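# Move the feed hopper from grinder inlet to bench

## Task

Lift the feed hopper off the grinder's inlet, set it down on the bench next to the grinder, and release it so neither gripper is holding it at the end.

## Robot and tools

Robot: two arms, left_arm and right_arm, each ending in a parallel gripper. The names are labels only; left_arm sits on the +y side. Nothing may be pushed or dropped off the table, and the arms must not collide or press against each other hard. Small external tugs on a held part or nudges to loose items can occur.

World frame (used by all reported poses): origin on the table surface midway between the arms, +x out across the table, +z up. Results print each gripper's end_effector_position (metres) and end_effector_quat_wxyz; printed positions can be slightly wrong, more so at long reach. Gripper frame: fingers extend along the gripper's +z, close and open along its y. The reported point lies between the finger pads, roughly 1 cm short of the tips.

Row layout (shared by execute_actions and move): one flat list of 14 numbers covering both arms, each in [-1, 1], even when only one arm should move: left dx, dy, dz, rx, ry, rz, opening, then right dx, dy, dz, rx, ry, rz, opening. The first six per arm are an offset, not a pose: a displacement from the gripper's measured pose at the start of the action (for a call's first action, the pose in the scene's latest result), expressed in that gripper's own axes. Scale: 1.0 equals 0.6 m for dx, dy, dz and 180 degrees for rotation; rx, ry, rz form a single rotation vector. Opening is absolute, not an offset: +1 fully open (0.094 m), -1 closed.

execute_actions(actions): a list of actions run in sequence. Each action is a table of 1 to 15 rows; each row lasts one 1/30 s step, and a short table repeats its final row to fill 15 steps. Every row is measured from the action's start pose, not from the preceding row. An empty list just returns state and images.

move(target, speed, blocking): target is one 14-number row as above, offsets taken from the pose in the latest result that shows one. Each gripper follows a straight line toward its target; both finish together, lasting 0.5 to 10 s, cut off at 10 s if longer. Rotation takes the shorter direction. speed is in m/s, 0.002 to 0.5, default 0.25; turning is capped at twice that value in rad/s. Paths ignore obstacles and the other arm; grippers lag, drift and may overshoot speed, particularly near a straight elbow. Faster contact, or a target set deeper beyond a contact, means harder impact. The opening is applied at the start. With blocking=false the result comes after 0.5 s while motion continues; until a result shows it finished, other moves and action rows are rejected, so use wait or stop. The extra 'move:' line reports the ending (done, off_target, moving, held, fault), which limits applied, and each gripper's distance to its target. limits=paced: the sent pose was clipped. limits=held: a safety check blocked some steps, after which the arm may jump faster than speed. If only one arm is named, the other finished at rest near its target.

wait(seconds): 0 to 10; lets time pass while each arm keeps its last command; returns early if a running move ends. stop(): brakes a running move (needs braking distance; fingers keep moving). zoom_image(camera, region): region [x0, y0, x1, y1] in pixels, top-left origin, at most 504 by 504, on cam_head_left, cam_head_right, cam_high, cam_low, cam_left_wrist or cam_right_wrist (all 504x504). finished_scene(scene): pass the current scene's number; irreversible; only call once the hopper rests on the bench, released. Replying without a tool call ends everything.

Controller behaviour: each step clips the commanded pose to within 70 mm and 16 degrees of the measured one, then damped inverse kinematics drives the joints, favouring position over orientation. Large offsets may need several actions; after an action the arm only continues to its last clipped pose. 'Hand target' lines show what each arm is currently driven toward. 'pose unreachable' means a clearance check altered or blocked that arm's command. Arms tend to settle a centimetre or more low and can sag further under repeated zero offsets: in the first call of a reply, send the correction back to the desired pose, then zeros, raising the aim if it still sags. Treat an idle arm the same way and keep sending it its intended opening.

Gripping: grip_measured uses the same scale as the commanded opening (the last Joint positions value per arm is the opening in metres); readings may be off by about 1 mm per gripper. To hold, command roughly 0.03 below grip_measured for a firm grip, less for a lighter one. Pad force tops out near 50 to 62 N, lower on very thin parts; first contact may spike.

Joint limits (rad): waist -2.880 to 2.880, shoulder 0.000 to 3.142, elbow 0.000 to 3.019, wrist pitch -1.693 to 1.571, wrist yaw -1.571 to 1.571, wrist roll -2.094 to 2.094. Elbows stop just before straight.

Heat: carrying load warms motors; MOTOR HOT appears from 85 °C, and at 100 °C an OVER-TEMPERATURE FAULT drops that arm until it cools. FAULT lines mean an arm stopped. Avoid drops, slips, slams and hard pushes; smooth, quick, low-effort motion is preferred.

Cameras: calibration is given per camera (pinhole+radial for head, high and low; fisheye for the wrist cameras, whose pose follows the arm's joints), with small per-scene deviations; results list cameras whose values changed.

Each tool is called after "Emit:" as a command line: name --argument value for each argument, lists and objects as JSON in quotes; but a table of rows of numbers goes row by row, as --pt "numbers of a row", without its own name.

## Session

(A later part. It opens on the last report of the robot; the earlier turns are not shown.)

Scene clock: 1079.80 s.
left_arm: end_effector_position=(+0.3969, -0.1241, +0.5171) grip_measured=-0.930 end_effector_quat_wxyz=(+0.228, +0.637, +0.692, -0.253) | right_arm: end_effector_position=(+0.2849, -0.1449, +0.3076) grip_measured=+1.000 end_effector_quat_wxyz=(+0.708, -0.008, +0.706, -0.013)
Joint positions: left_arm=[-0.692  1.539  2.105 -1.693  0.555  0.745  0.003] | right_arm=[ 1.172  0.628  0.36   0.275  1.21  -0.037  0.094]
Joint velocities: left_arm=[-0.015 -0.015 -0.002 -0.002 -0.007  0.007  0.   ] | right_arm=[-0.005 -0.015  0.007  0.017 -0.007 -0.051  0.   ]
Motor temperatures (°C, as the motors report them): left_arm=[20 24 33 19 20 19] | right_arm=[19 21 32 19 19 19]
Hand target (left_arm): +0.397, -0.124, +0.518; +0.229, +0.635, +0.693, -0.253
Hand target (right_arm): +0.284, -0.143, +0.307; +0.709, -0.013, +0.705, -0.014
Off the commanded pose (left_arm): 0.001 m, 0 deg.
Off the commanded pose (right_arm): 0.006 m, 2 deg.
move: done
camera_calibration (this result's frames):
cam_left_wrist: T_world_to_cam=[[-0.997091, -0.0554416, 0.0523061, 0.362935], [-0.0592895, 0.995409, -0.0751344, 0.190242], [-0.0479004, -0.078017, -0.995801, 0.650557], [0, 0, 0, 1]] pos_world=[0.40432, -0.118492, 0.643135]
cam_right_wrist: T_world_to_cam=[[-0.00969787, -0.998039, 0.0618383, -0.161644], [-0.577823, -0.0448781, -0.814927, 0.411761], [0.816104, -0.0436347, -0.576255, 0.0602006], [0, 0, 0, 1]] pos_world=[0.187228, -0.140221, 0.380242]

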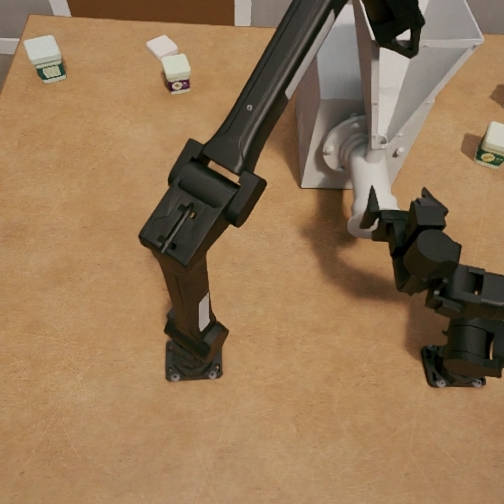

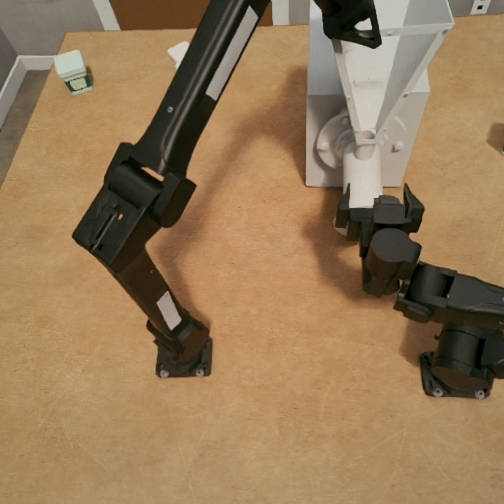

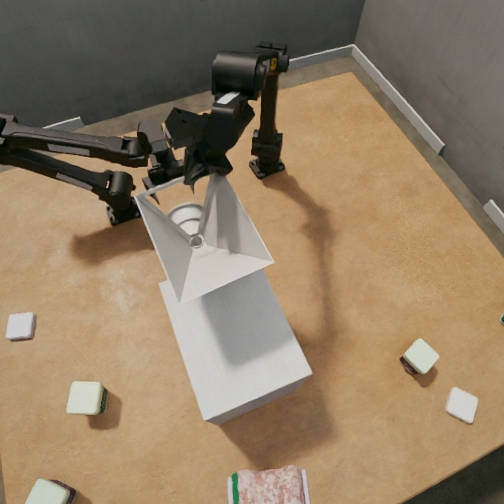

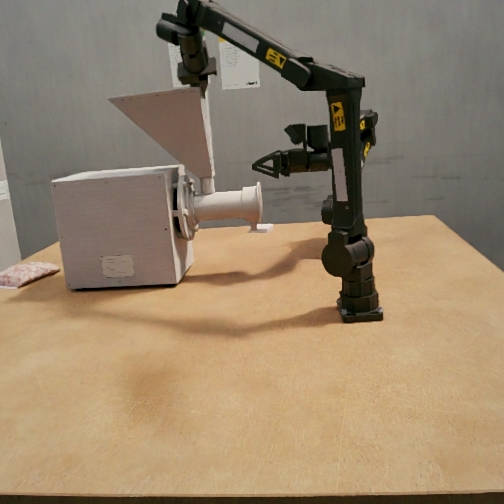

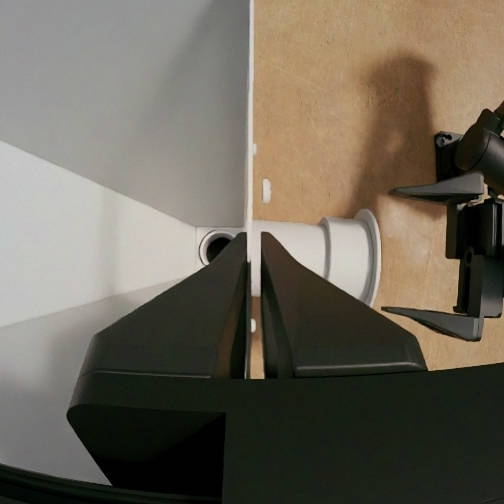

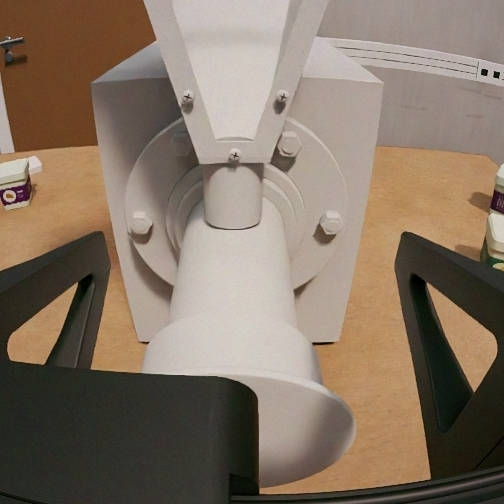

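Emit:
move --target '[0,0,0,0,0,0,-1,-0.018,0.0163,0.1417,0,0,0.0095,1]' --speed 0.08

Scene clock: 1125.77 s.
left_arm: end_effector_position=(+0.3969, -0.1241, +0.5171) grip_measured=-0.930 end_effector_quat_wxyz=(+0.229, +0.637, +0.691, -0.253) | right_arm: end_effector_position=(+0.3492, -0.1429, +0.2853) grip_measured=+1.000 end_effector_quat_wxyz=(+0.693, -0.027, +0.720, -0.020)
Joint positions: left_arm=[-0.692  1.539  2.105 -1.693  0.555  0.746  0.003] | right_arm=[ 0.905  0.79   0.385  0.338  0.927 -0.013  0.094]
Joint velocities: left_arm=[-0.005 -0.005 -0.007 -0.007 -0.037 -0.037 -0.001] | right_arm=[ 0.005 -0.005  0.002 -0.007  0.066 -0.022  0.   ]
Motor temperatures (°C, as the motors report them): left_arm=[20 24 29 19 20 19] | right_arm=[19 21 33 19 19 19]
Hand target (left_arm): +0.397, -0.124, +0.517; +0.228, +0.637, +0.692, -0.253
Hand target (right_arm): +0.367, -0.138, +0.317; +0.707, +0.003, +0.708, -0.002
Off the commanded pose (left_arm): 0.000 m, 0 deg.
Off the commanded pose (right_arm): 0.040 m, 5 deg.
move: off_target (right_arm)
camera_calibration (this result's frames):
cam_left_wrist: T_world_to_cam=[[-0.997177, -0.0545651, 0.0515753, 0.363456], [-0.0583598, 0.99546, -0.0751845, 0.189905], [-0.0472387, -0.0779822, -0.995835, 0.650316], [0, 0, 0, 1]] pos_world=[0.404233, -0.118498, 0.64314]
cam_right_wrist: T_world_to_cam=[[0.00959054, -0.995278, 0.0965866, -0.173913], [-0.610446, -0.082331, -0.787767, 0.429099], [0.792, -0.0514058, -0.608354, 0.0113925], [0, 0, 0, 1]] pos_world=[0.254587, -0.137178, 0.361758]

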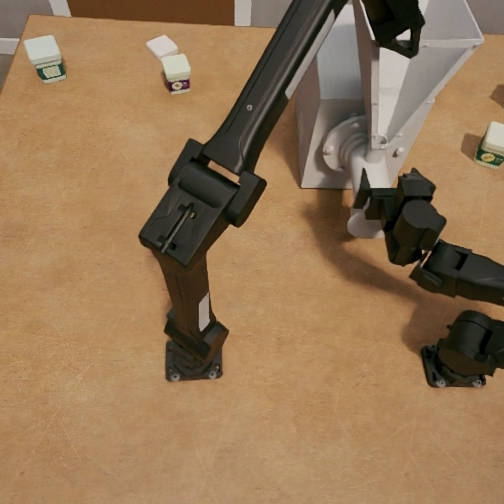

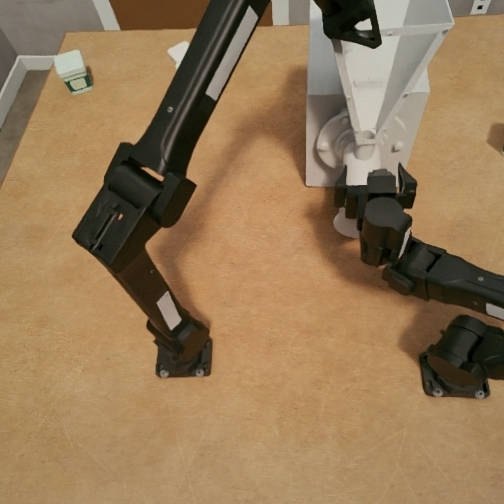

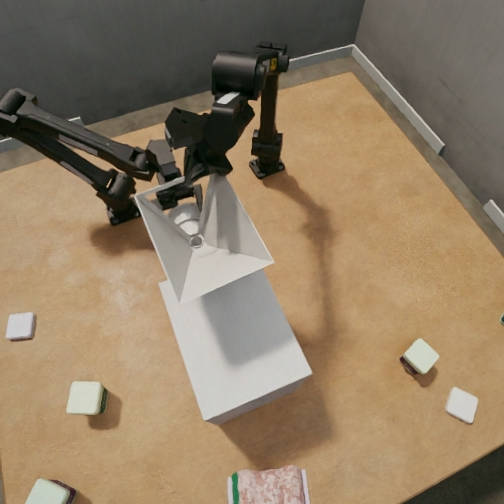

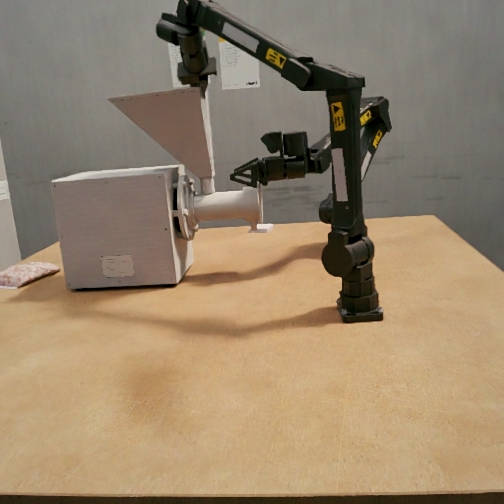

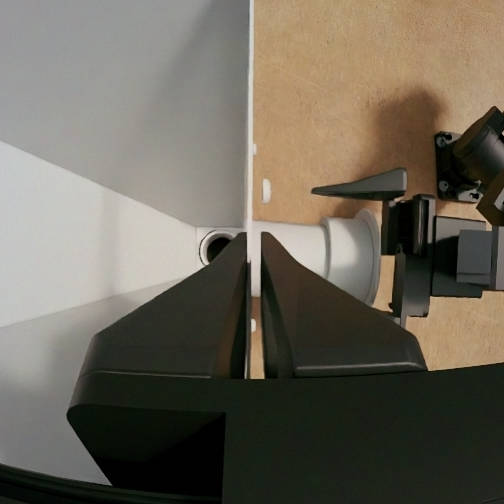

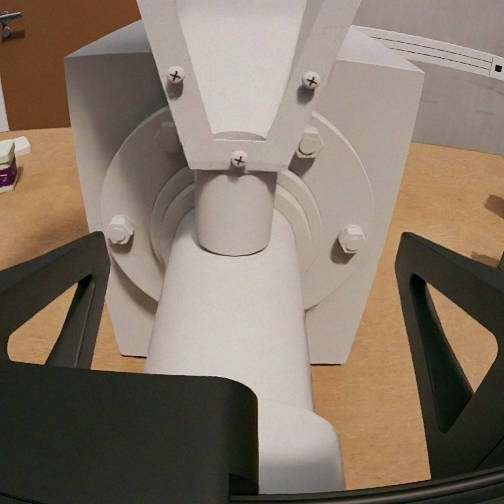

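Emit:
execute_actions --actions '[[[0,0,0,0,0,0,-1,-0.09,0.008,0.02,-0.01,-0.02,0.015,1]],[[0,0,0,0,0,0,-1,-0.06,0.004,0.01,-0.005,-0.01,0.008,1]]]'

Scene clock: 1133.13 s.
left_arm: end_effector_position=(+0.3969, -0.1241, +0.5171) grip_measured=-0.930 end_effector_quat_wxyz=(+0.229, +0.637, +0.691, -0.253) | right_arm: end_effector_position=(+0.3541, -0.1379, +0.3174) grip_measured=+1.000 end_effector_quat_wxyz=(+0.704, -0.044, +0.709, +0.009)
Joint positions: left_arm=[-0.692  1.539  2.105 -1.693  0.555  0.746  0.003] | right_arm=[ 0.869  0.743  0.433  0.296  0.826 -0.039  0.094]
Joint velocities: left_arm=[-0.005  0.005 -0.022 -0.027  0.037 -0.037  0.001] | right_arm=[-0.024 -0.015  0.017  0.002 -0.037 -0.051  0.   ]
Motor temperatures (°C, as the motors report them): left_arm=[20 24 29 19 20 19] | right_arm=[19 21 35 19 19 19]
Hand target (left_arm): +0.397, -0.124, +0.517; +0.228, +0.637, +0.691, -0.253
Hand target (right_arm): +0.359, -0.137, +0.349; +0.716, -0.029, +0.697, +0.018
Off the commanded pose (left_arm): 0.000 m, 0 deg.
Off the commanded pose (right_arm): 0.033 m, 3 deg.
camera_calibration (this result's frames):
cam_left_wrist: T_world_to_cam=[[-0.997177, -0.0545651, 0.0515753, 0.363456], [-0.0583598, 0.99546, -0.0751845, 0.189905], [-0.0472387, -0.0779822, -0.995835, 0.650316], [0, 0, 0, 1]] pos_world=[0.404233, -0.118498, 0.64314]
cam_right_wrist: T_world_to_cam=[[0.072491, -0.994141, 0.080182, -0.189035], [-0.580776, -0.107433, -0.806943, 0.449931], [0.810829, 0.0119283, -0.585161, 0.022001], [0, 0, 0, 1]] pos_world=[0.257173, -0.139852, 0.3911]

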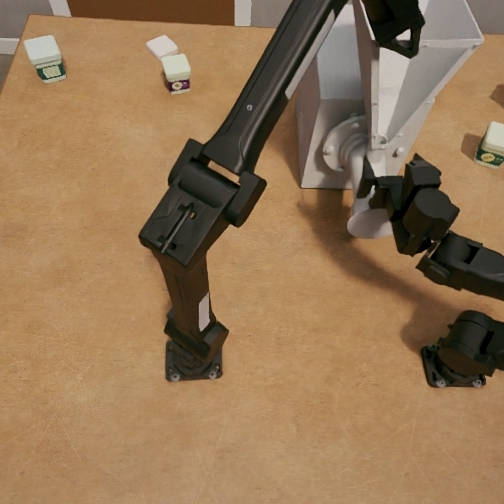

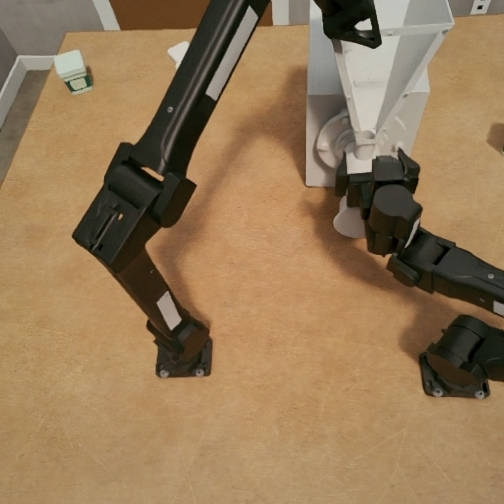

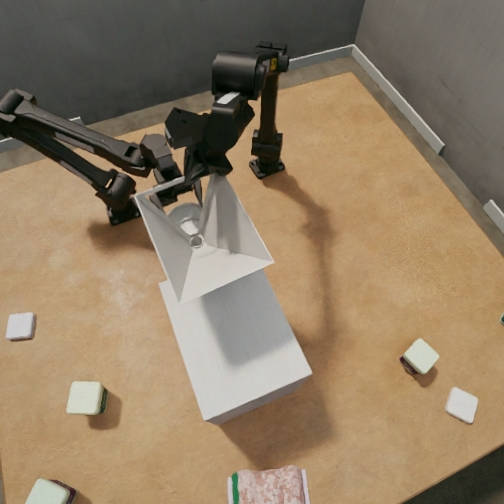

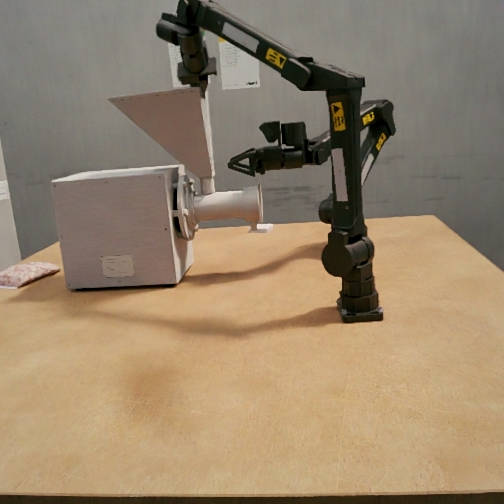

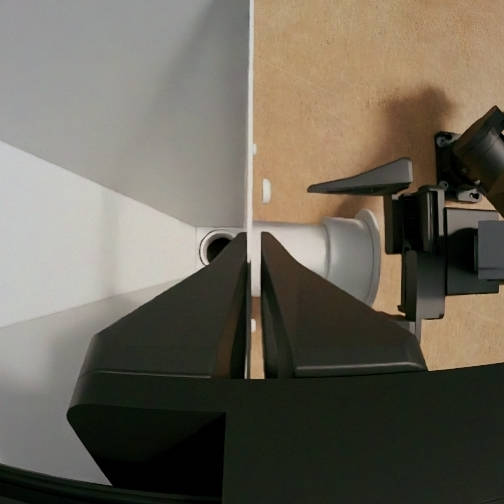

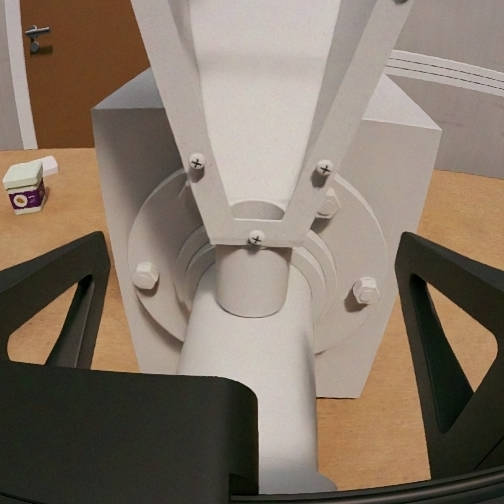

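Emit:
execute_actions --actions '[[[0,0,0,0,0,0,-1,-0.05,0,0.0,0.022,0,0.016,1]],[[0,0,0,0,0,0,-1,-0.045,0,0.0,0.012,0,0.010,1]]]'

Scene clock: 1159.03 s.
left_arm: end_effector_position=(+0.3969, -0.1241, +0.5171) grip_measured=-0.930 end_effector_quat_wxyz=(+0.229, +0.637, +0.691, -0.253) | right_arm: end_effector_position=(+0.3496, -0.1525, +0.3111) grip_measured=+1.000 end_effector_quat_wxyz=(+0.681, -0.010, +0.731, -0.043)
Joint positions: left_arm=[-0.692  1.539  2.105 -1.693  0.555  0.747  0.003] | right_arm=[0.902 0.741 0.465 0.152 0.98  0.026 0.094]
Joint velocities: left_arm=[-0.005 -0.005  0.002 -0.002 -0.066 -0.007  0.   ] | right_arm=[-0.005  0.005 -0.017 -0.002 -0.007  0.007  0.   ]
Motor temperatures (°C, as the motors report them): left_arm=[20 24 29 19 20 19] | right_arm=[19 21 38 19 19 19]
Hand target (left_arm): +0.397, -0.124, +0.517; +0.229, +0.637, +0.691, -0.253
Hand target (right_arm): +0.351, -0.146, +0.344; +0.694, +0.007, +0.720, -0.020
Off the commanded pose (left_arm): 0.000 m, 0 deg.
Off the commanded pose (right_arm): 0.034 m, 4 deg.
camera_calibration (this result's frames):
cam_left_wrist: T_world_to_cam=[[-0.997206, -0.0542729, 0.0513317, 0.363629], [-0.0580498, 0.995477, -0.0752011, 0.189793], [-0.0470181, -0.0779708, -0.995846, 0.650236], [0, 0, 0, 1]] pos_world=[0.404204, -0.1185, 0.643142]
cam_right_wrist: T_world_to_cam=[[-0.0442507, -0.993152, 0.108122, -0.170385], [-0.637595, -0.0552443, -0.768388, 0.456488], [0.769099, -0.10294, -0.630785, 0.033389], [0, 0, 0, 1]] pos_world=[0.257836, -0.140563, 0.390244]

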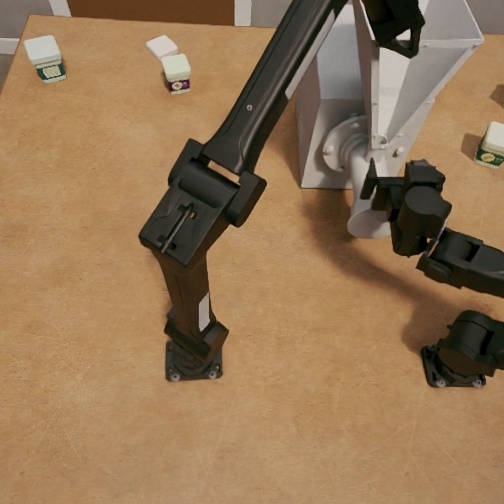

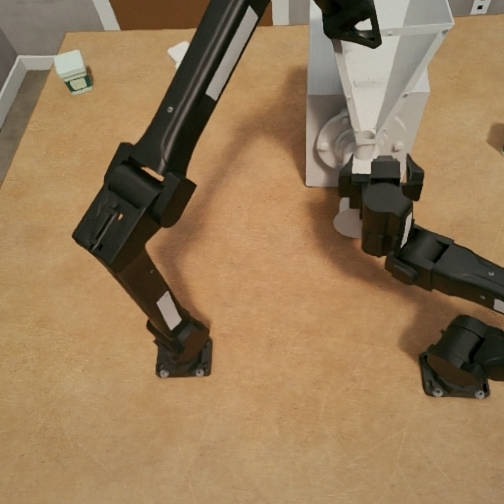

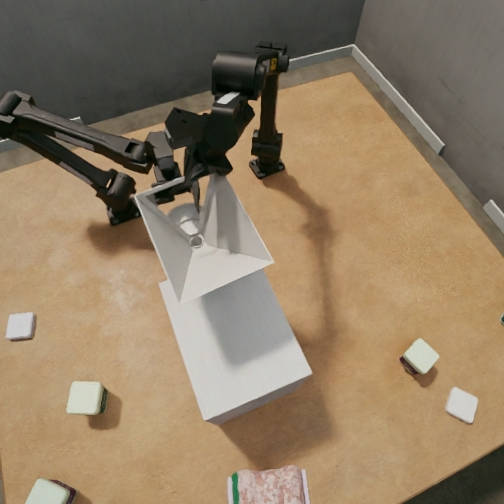

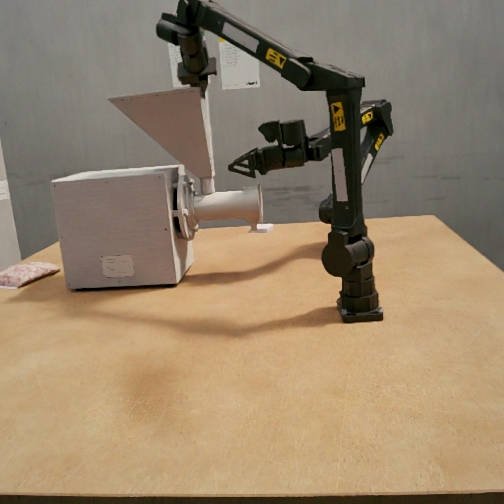

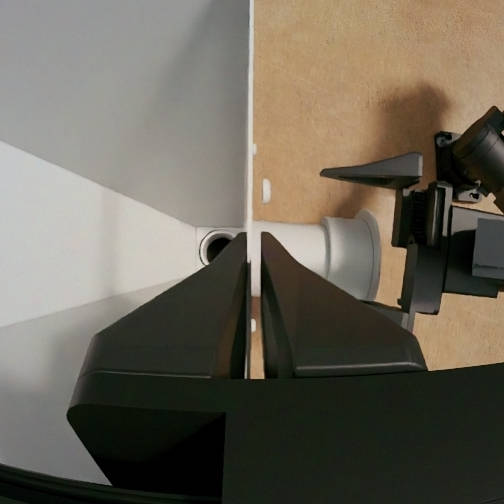

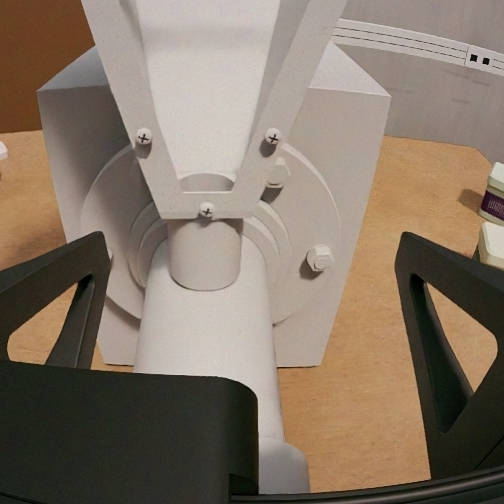

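Emit:
move --target '[0,0,0,0,0,0,-1,-0.074,0.037,0.0127,-0.0185,-0.0325,0.0424,1]' --speed 0.06

Scene clock: 1194.80 s.
left_arm: end_effector_position=(+0.3969, -0.1241, +0.5171) grip_measured=-0.930 end_effector_quat_wxyz=(+0.229, +0.637, +0.691, -0.253) | right_arm: end_effector_position=(+0.3560, -0.1351, +0.3256) grip_measured=+1.000 end_effector_quat_wxyz=(+0.707, +0.004, +0.707, +0.009)
Joint positions: left_arm=[-0.692  1.539  2.105 -1.693  0.555  0.747  0.003] | right_arm=[0.902 0.787 0.465 0.321 0.927 0.019 0.094]
Joint velocities: left_arm=[-0.015 -0.005 -0.007 -0.002  0.037 -0.022  0.   ] | right_arm=[-0.005 -0.005 -0.007 -0.012  0.051 -0.037  0.   ]
Motor temperatures (°C, as the motors report them): left_arm=[20 24 29 19 20 19] | right_arm=[19 21 39 19 19 19]
Hand target (left_arm): +0.397, -0.124, +0.517; +0.229, +0.637, +0.691, -0.253
Hand target (right_arm): +0.360, -0.129, +0.353; +0.719, +0.017, +0.695, +0.023
Off the commanded pose (left_arm): 0.000 m, 0 deg.
Off the commanded pose (right_arm): 0.029 m, 3 deg.
move: off_target (right_arm)
camera_calibration (this result's frames):
cam_left_wrist: T_world_to_cam=[[-0.997206, -0.0542729, 0.0513317, 0.363629], [-0.0580498, 0.995477, -0.0752011, 0.189793], [-0.0470181, -0.0779708, -0.995846, 0.650236], [0, 0, 0, 1]] pos_world=[0.404204, -0.1185, 0.643142]
cam_right_wrist: T_world_to_cam=[[0.00419022, -0.999909, 0.0127925, -0.141482], [-0.579916, -0.0128516, -0.814575, 0.472903], [0.814666, -0.00400531, -0.579917, 0.0200109], [0, 0, 0, 1]] pos_world=[0.258535, -0.135312, 0.398629]

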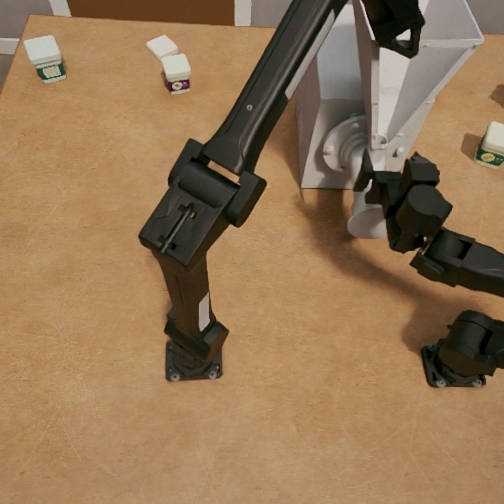

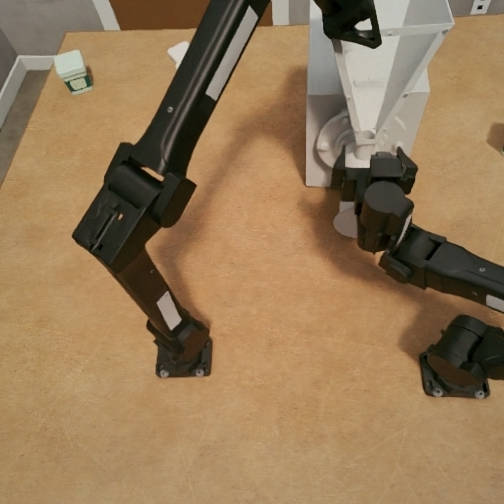

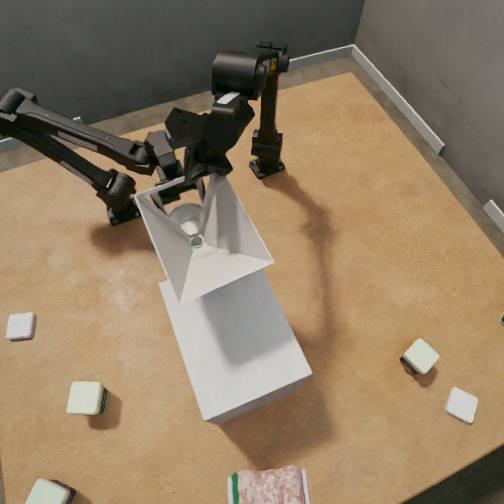

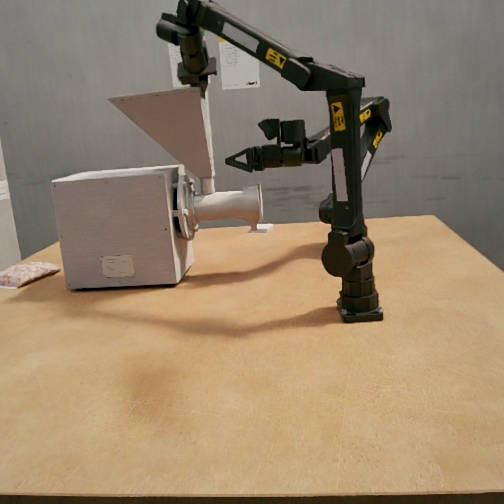

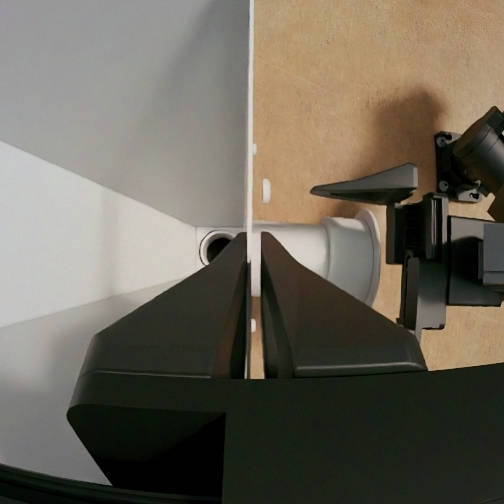

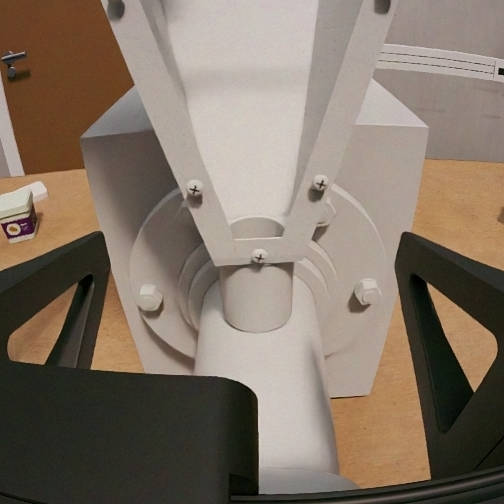

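Emit:
execute_actions --actions '[[[0,0,0,0,0,0,-1,-0.045,0.003,0.04,0,-0.0108,0.0121,1]],[[0,0,0,0,0,0,-1,-0.045,0.0,0.04,0,-0.0108,0.0121,1]],[[0,0,0,0,0,0,-1,-0.045,0.0,0.04,0,-0.0108,0.0121,1]]]'

Scene clock: 1214.70 s.
left_arm: end_effector_position=(+0.3969, -0.1241, +0.5171) grip_measured=-0.930 end_effector_quat_wxyz=(+0.229, +0.637, +0.691, -0.253) | right_arm: end_effector_position=(+0.4040, -0.1527, +0.3073) grip_measured=+1.000 end_effector_quat_wxyz=(+0.693, -0.009, +0.721, -0.002)
Joint positions: left_arm=[-0.692  1.539  2.105 -1.693  0.555  0.747  0.003] | right_arm=[0.709 0.875 0.481 0.342 0.73  0.019 0.094]
Joint velocities: left_arm=[-0.015 -0.005  0.002  0.002  0.007 -0.022 -0.001] | right_arm=[ 0.005  0.005 -0.007 -0.007  0.007 -0.051  0.   ]
Motor temperatures (°C, as the motors report them): left_arm=[20 24 28 19 20 19] | right_arm=[19 21 39 19 19 19]
Hand target (left_arm): +0.397, -0.124, +0.517; +0.229, +0.637, +0.691, -0.253
Hand target (right_arm): +0.411, -0.148, +0.340; +0.711, +0.009, +0.703, +0.015
Off the commanded pose (left_arm): 0.000 m, 0 deg.
Off the commanded pose (right_arm): 0.035 m, 4 deg.
camera_calibration (this result's frames):
cam_left_wrist: T_world_to_cam=[[-0.997206, -0.0542729, 0.0513317, 0.363629], [-0.0580498, 0.995477, -0.0752011, 0.189793], [-0.0470181, -0.0779708, -0.995846, 0.650236], [0, 0, 0, 1]] pos_world=[0.404204, -0.1185, 0.643142]
cam_right_wrist: T_world_to_cam=[[0.00874748, -0.998864, 0.0468326, -0.171257], [-0.610277, -0.0424335, -0.791051, 0.486154], [0.79214, -0.0216612, -0.609955, -0.0141295], [0, 0, 0, 1]] pos_world=[0.309379, -0.150739, 0.383975]

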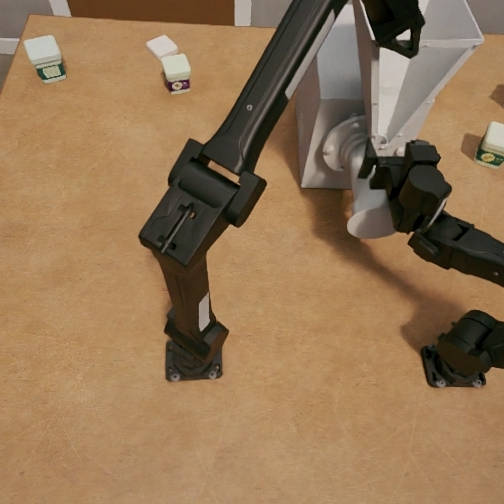

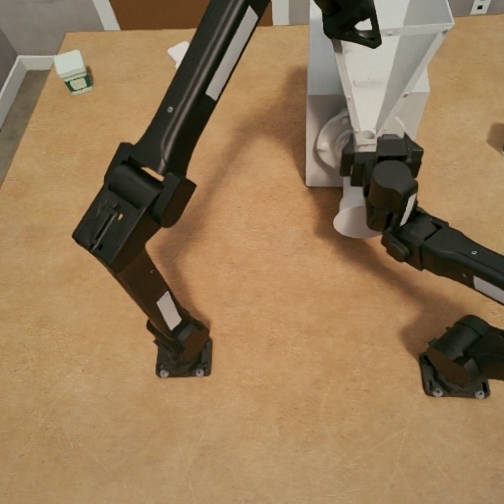

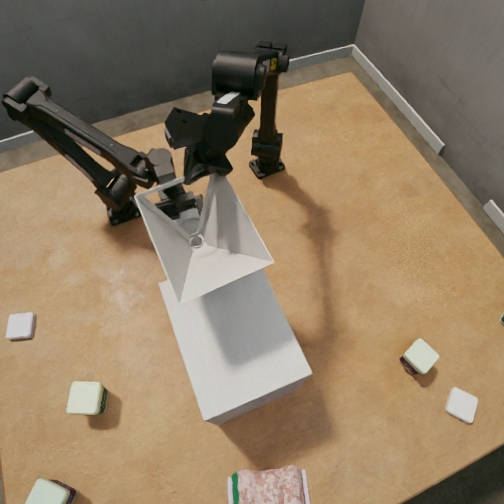

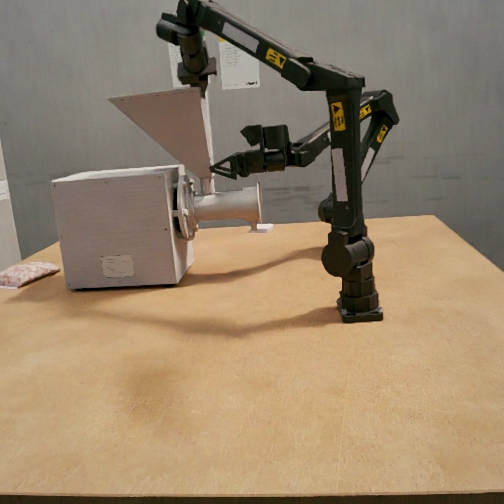

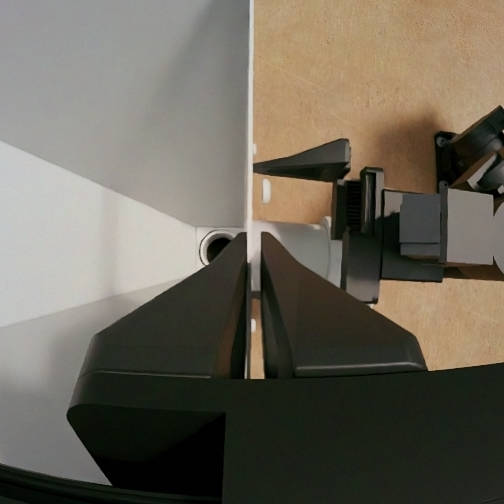

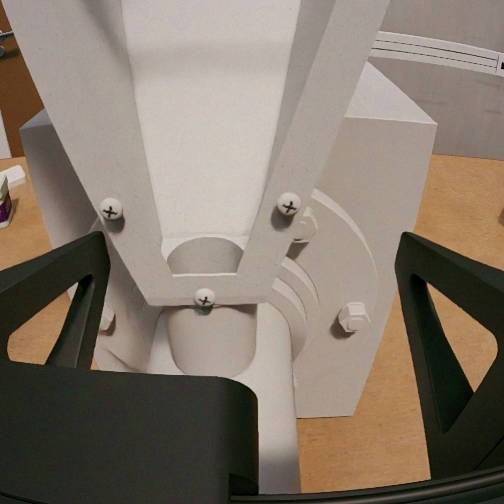

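Emit:
move --target '[0,0,0,0,0,0,-1,-0.0825,0.036,0.0605,0.003,-0.0236,0.017,1]' --speed 0.05

Scene clock: 1228.80 s.
left_arm: end_effector_position=(+0.3969, -0.1241, +0.5171) grip_measured=-0.930 end_effector_quat_wxyz=(+0.229, +0.637, +0.691, -0.253) | right_arm: end_effector_position=(+0.4308, -0.1344, +0.3258) grip_measured=+1.000 end_effector_quat_wxyz=(+0.704, -0.000, +0.710, +0.005)
Joint positions: left_arm=[-0.692  1.539  2.105 -1.693  0.555  0.747  0.003] | right_arm=[0.695 0.978 0.563 0.403 0.719 0.014 0.094]
Joint velocities: left_arm=[-0.005 -0.015 -0.012  0.002 -0.037  0.051 -0.001] | right_arm=[-0.015 -0.015 -0.012 -0.007 -0.022 -0.007  0.   ]
Motor temperatures (°C, as the motors report them): left_arm=[20 24 28 19 20 19] | right_arm=[19 21 39 19 19 19]
Hand target (left_arm): +0.397, -0.124, +0.517; +0.229, +0.637, +0.691, -0.253
Hand target (right_arm): +0.440, -0.132, +0.355; +0.719, +0.014, +0.694, +0.013
Off the commanded pose (left_arm): 0.000 m, 0 deg.
Off the commanded pose (right_arm): 0.032 m, 3 deg.
move: off_target (right_arm)
camera_calibration (this result's frames):
cam_left_wrist: T_world_to_cam=[[-0.997206, -0.0542729, 0.0513317, 0.363629], [-0.0580498, 0.995477, -0.0752011, 0.189793], [-0.0470181, -0.0779708, -0.995846, 0.650236], [0, 0, 0, 1]] pos_world=[0.404204, -0.1185, 0.643142]
cam_right_wrist: T_world_to_cam=[[0.00513722, -0.999667, 0.0252984, -0.145581], [-0.586711, -0.0234998, -0.809456, 0.51632], [0.80978, -0.0106845, -0.586636, -0.0373912], [0, 0, 0, 1]] pos_world=[0.333957, -0.133799, 0.399686]

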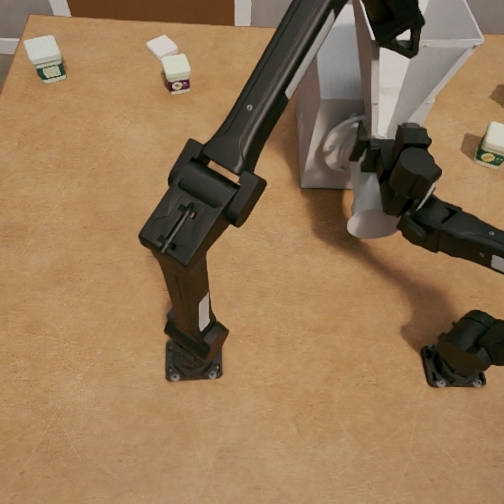

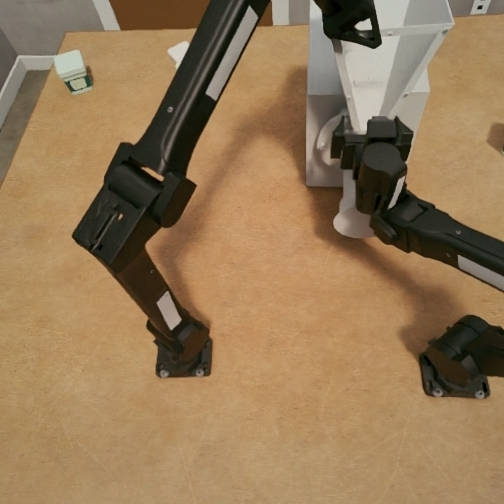

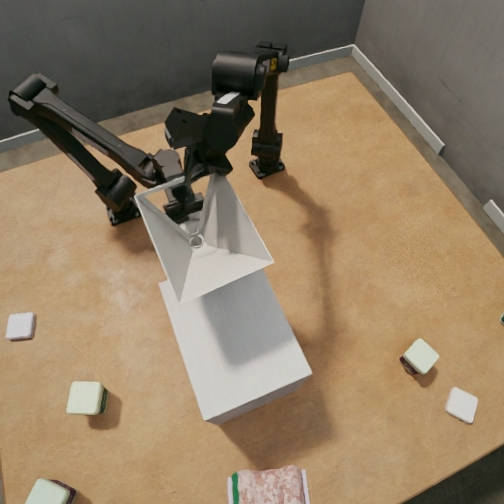

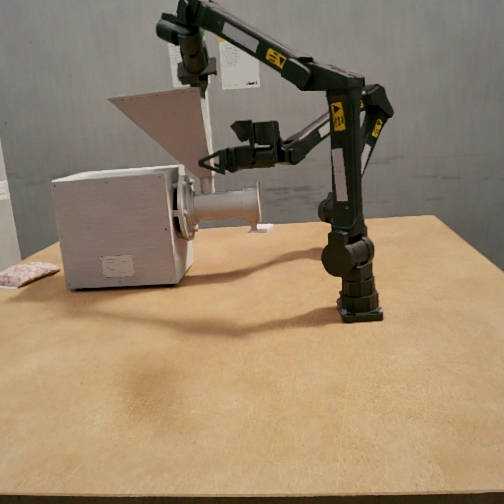

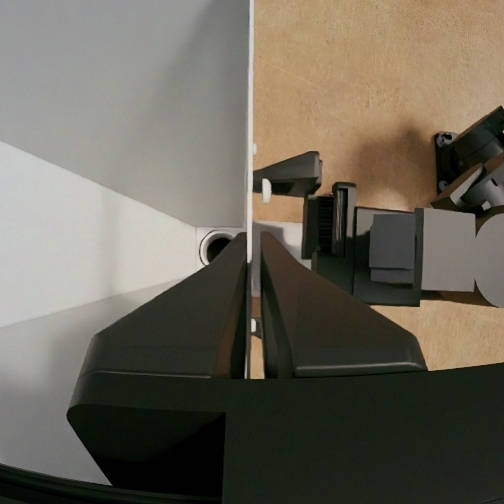

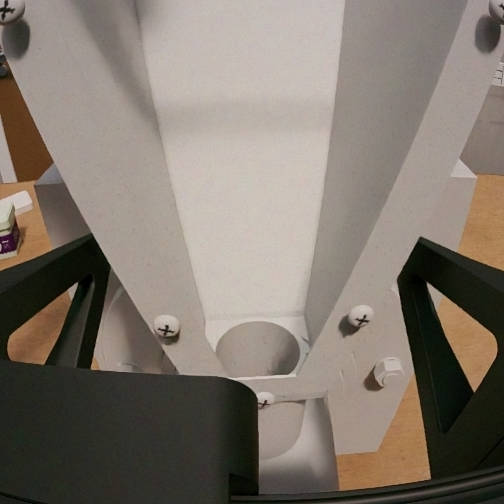

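Emit:
move --target '[0,0,0,0,0,0,-1,-0.049,-0.002,0.0517,0,-0.014,0.011,1]' --speed 0.04

Scene clock: 1241.17 s.
left_arm: end_effector_position=(+0.3969, -0.1241, +0.5171) grip_measured=-0.930 end_effector_quat_wxyz=(+0.229, +0.637, +0.691, -0.253) | right_arm: end_effector_position=(+0.4502, -0.1396, +0.3255) grip_measured=+1.000 end_effector_quat_wxyz=(+0.703, -0.003, +0.711, +0.007)
Joint positions: left_arm=[-0.692  1.539  2.105 -1.693  0.555  0.747  0.003] | right_arm=[0.636 1.015 0.585 0.416 0.653 0.014 0.094]
Joint velocities: left_arm=[-0.015 -0.005  0.007 -0.012  0.051 -0.037 -0.001] | right_arm=[ 0.005  0.024  0.017 -0.012 -0.066 -0.022  0.   ]
Motor temperatures (°C, as the motors report them): left_arm=[20 24 28 19 20 19] | right_arm=[19 21 39 19 19 19]
Hand target (left_arm): +0.397, -0.124, +0.517; +0.229, +0.637, +0.691, -0.253
Hand target (right_arm): +0.460, -0.137, +0.355; +0.719, +0.012, +0.695, +0.017
Off the commanded pose (left_arm): 0.000 m, 0 deg.
Off the commanded pose (right_arm): 0.032 m, 3 deg.
move: off_target (right_arm)
camera_calibration (this result's frames):
cam_left_wrist: T_world_to_cam=[[-0.997206, -0.0542729, 0.0513317, 0.363629], [-0.0580498, 0.995477, -0.0752011, 0.189793], [-0.0470181, -0.0779708, -0.995846, 0.650236], [0, 0, 0, 1]] pos_world=[0.404204, -0.1185, 0.643142]
cam_right_wrist: T_world_to_cam=[[0.0120628, -0.999581, 0.026316, -0.154345], [-0.588643, -0.0283731, -0.807895, 0.526981], [0.808303, -0.00574525, -0.588738, -0.0513041], [0, 0, 0, 1]] pos_world=[0.353535, -0.139623, 0.399603]

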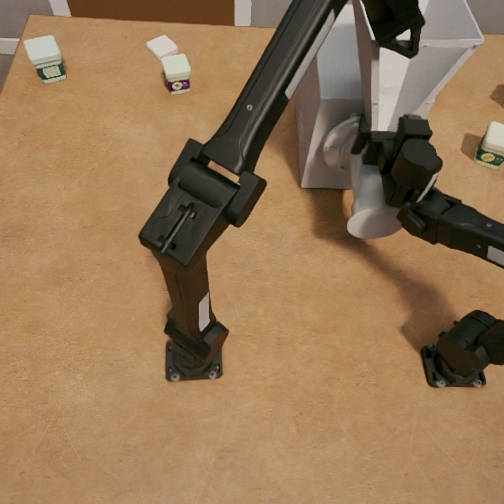

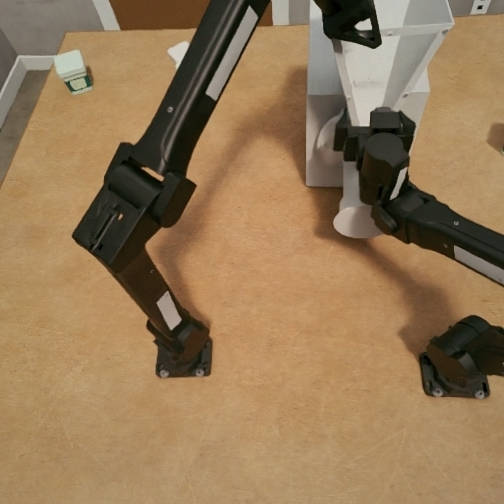

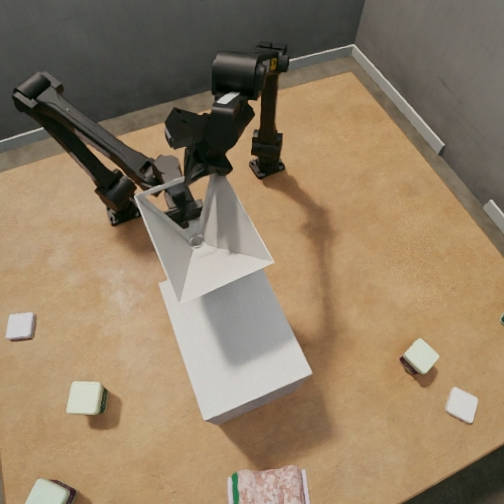

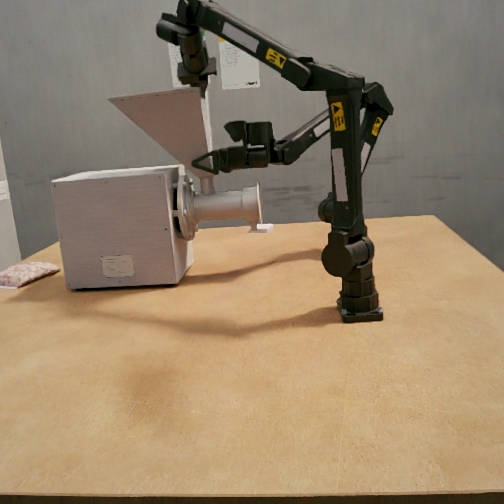

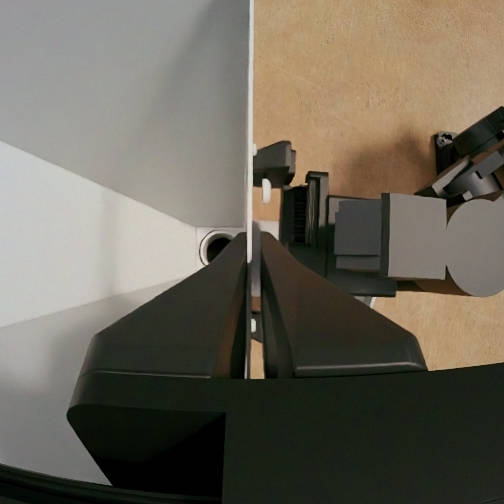

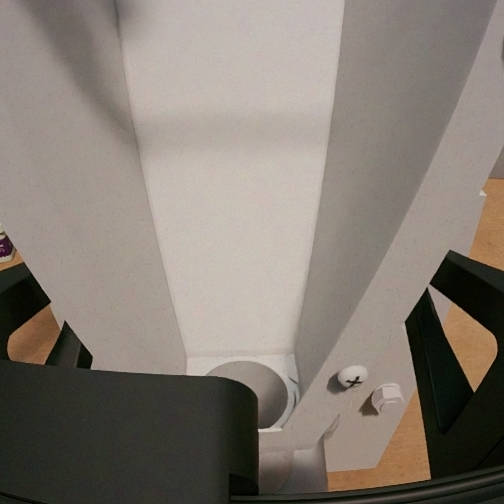

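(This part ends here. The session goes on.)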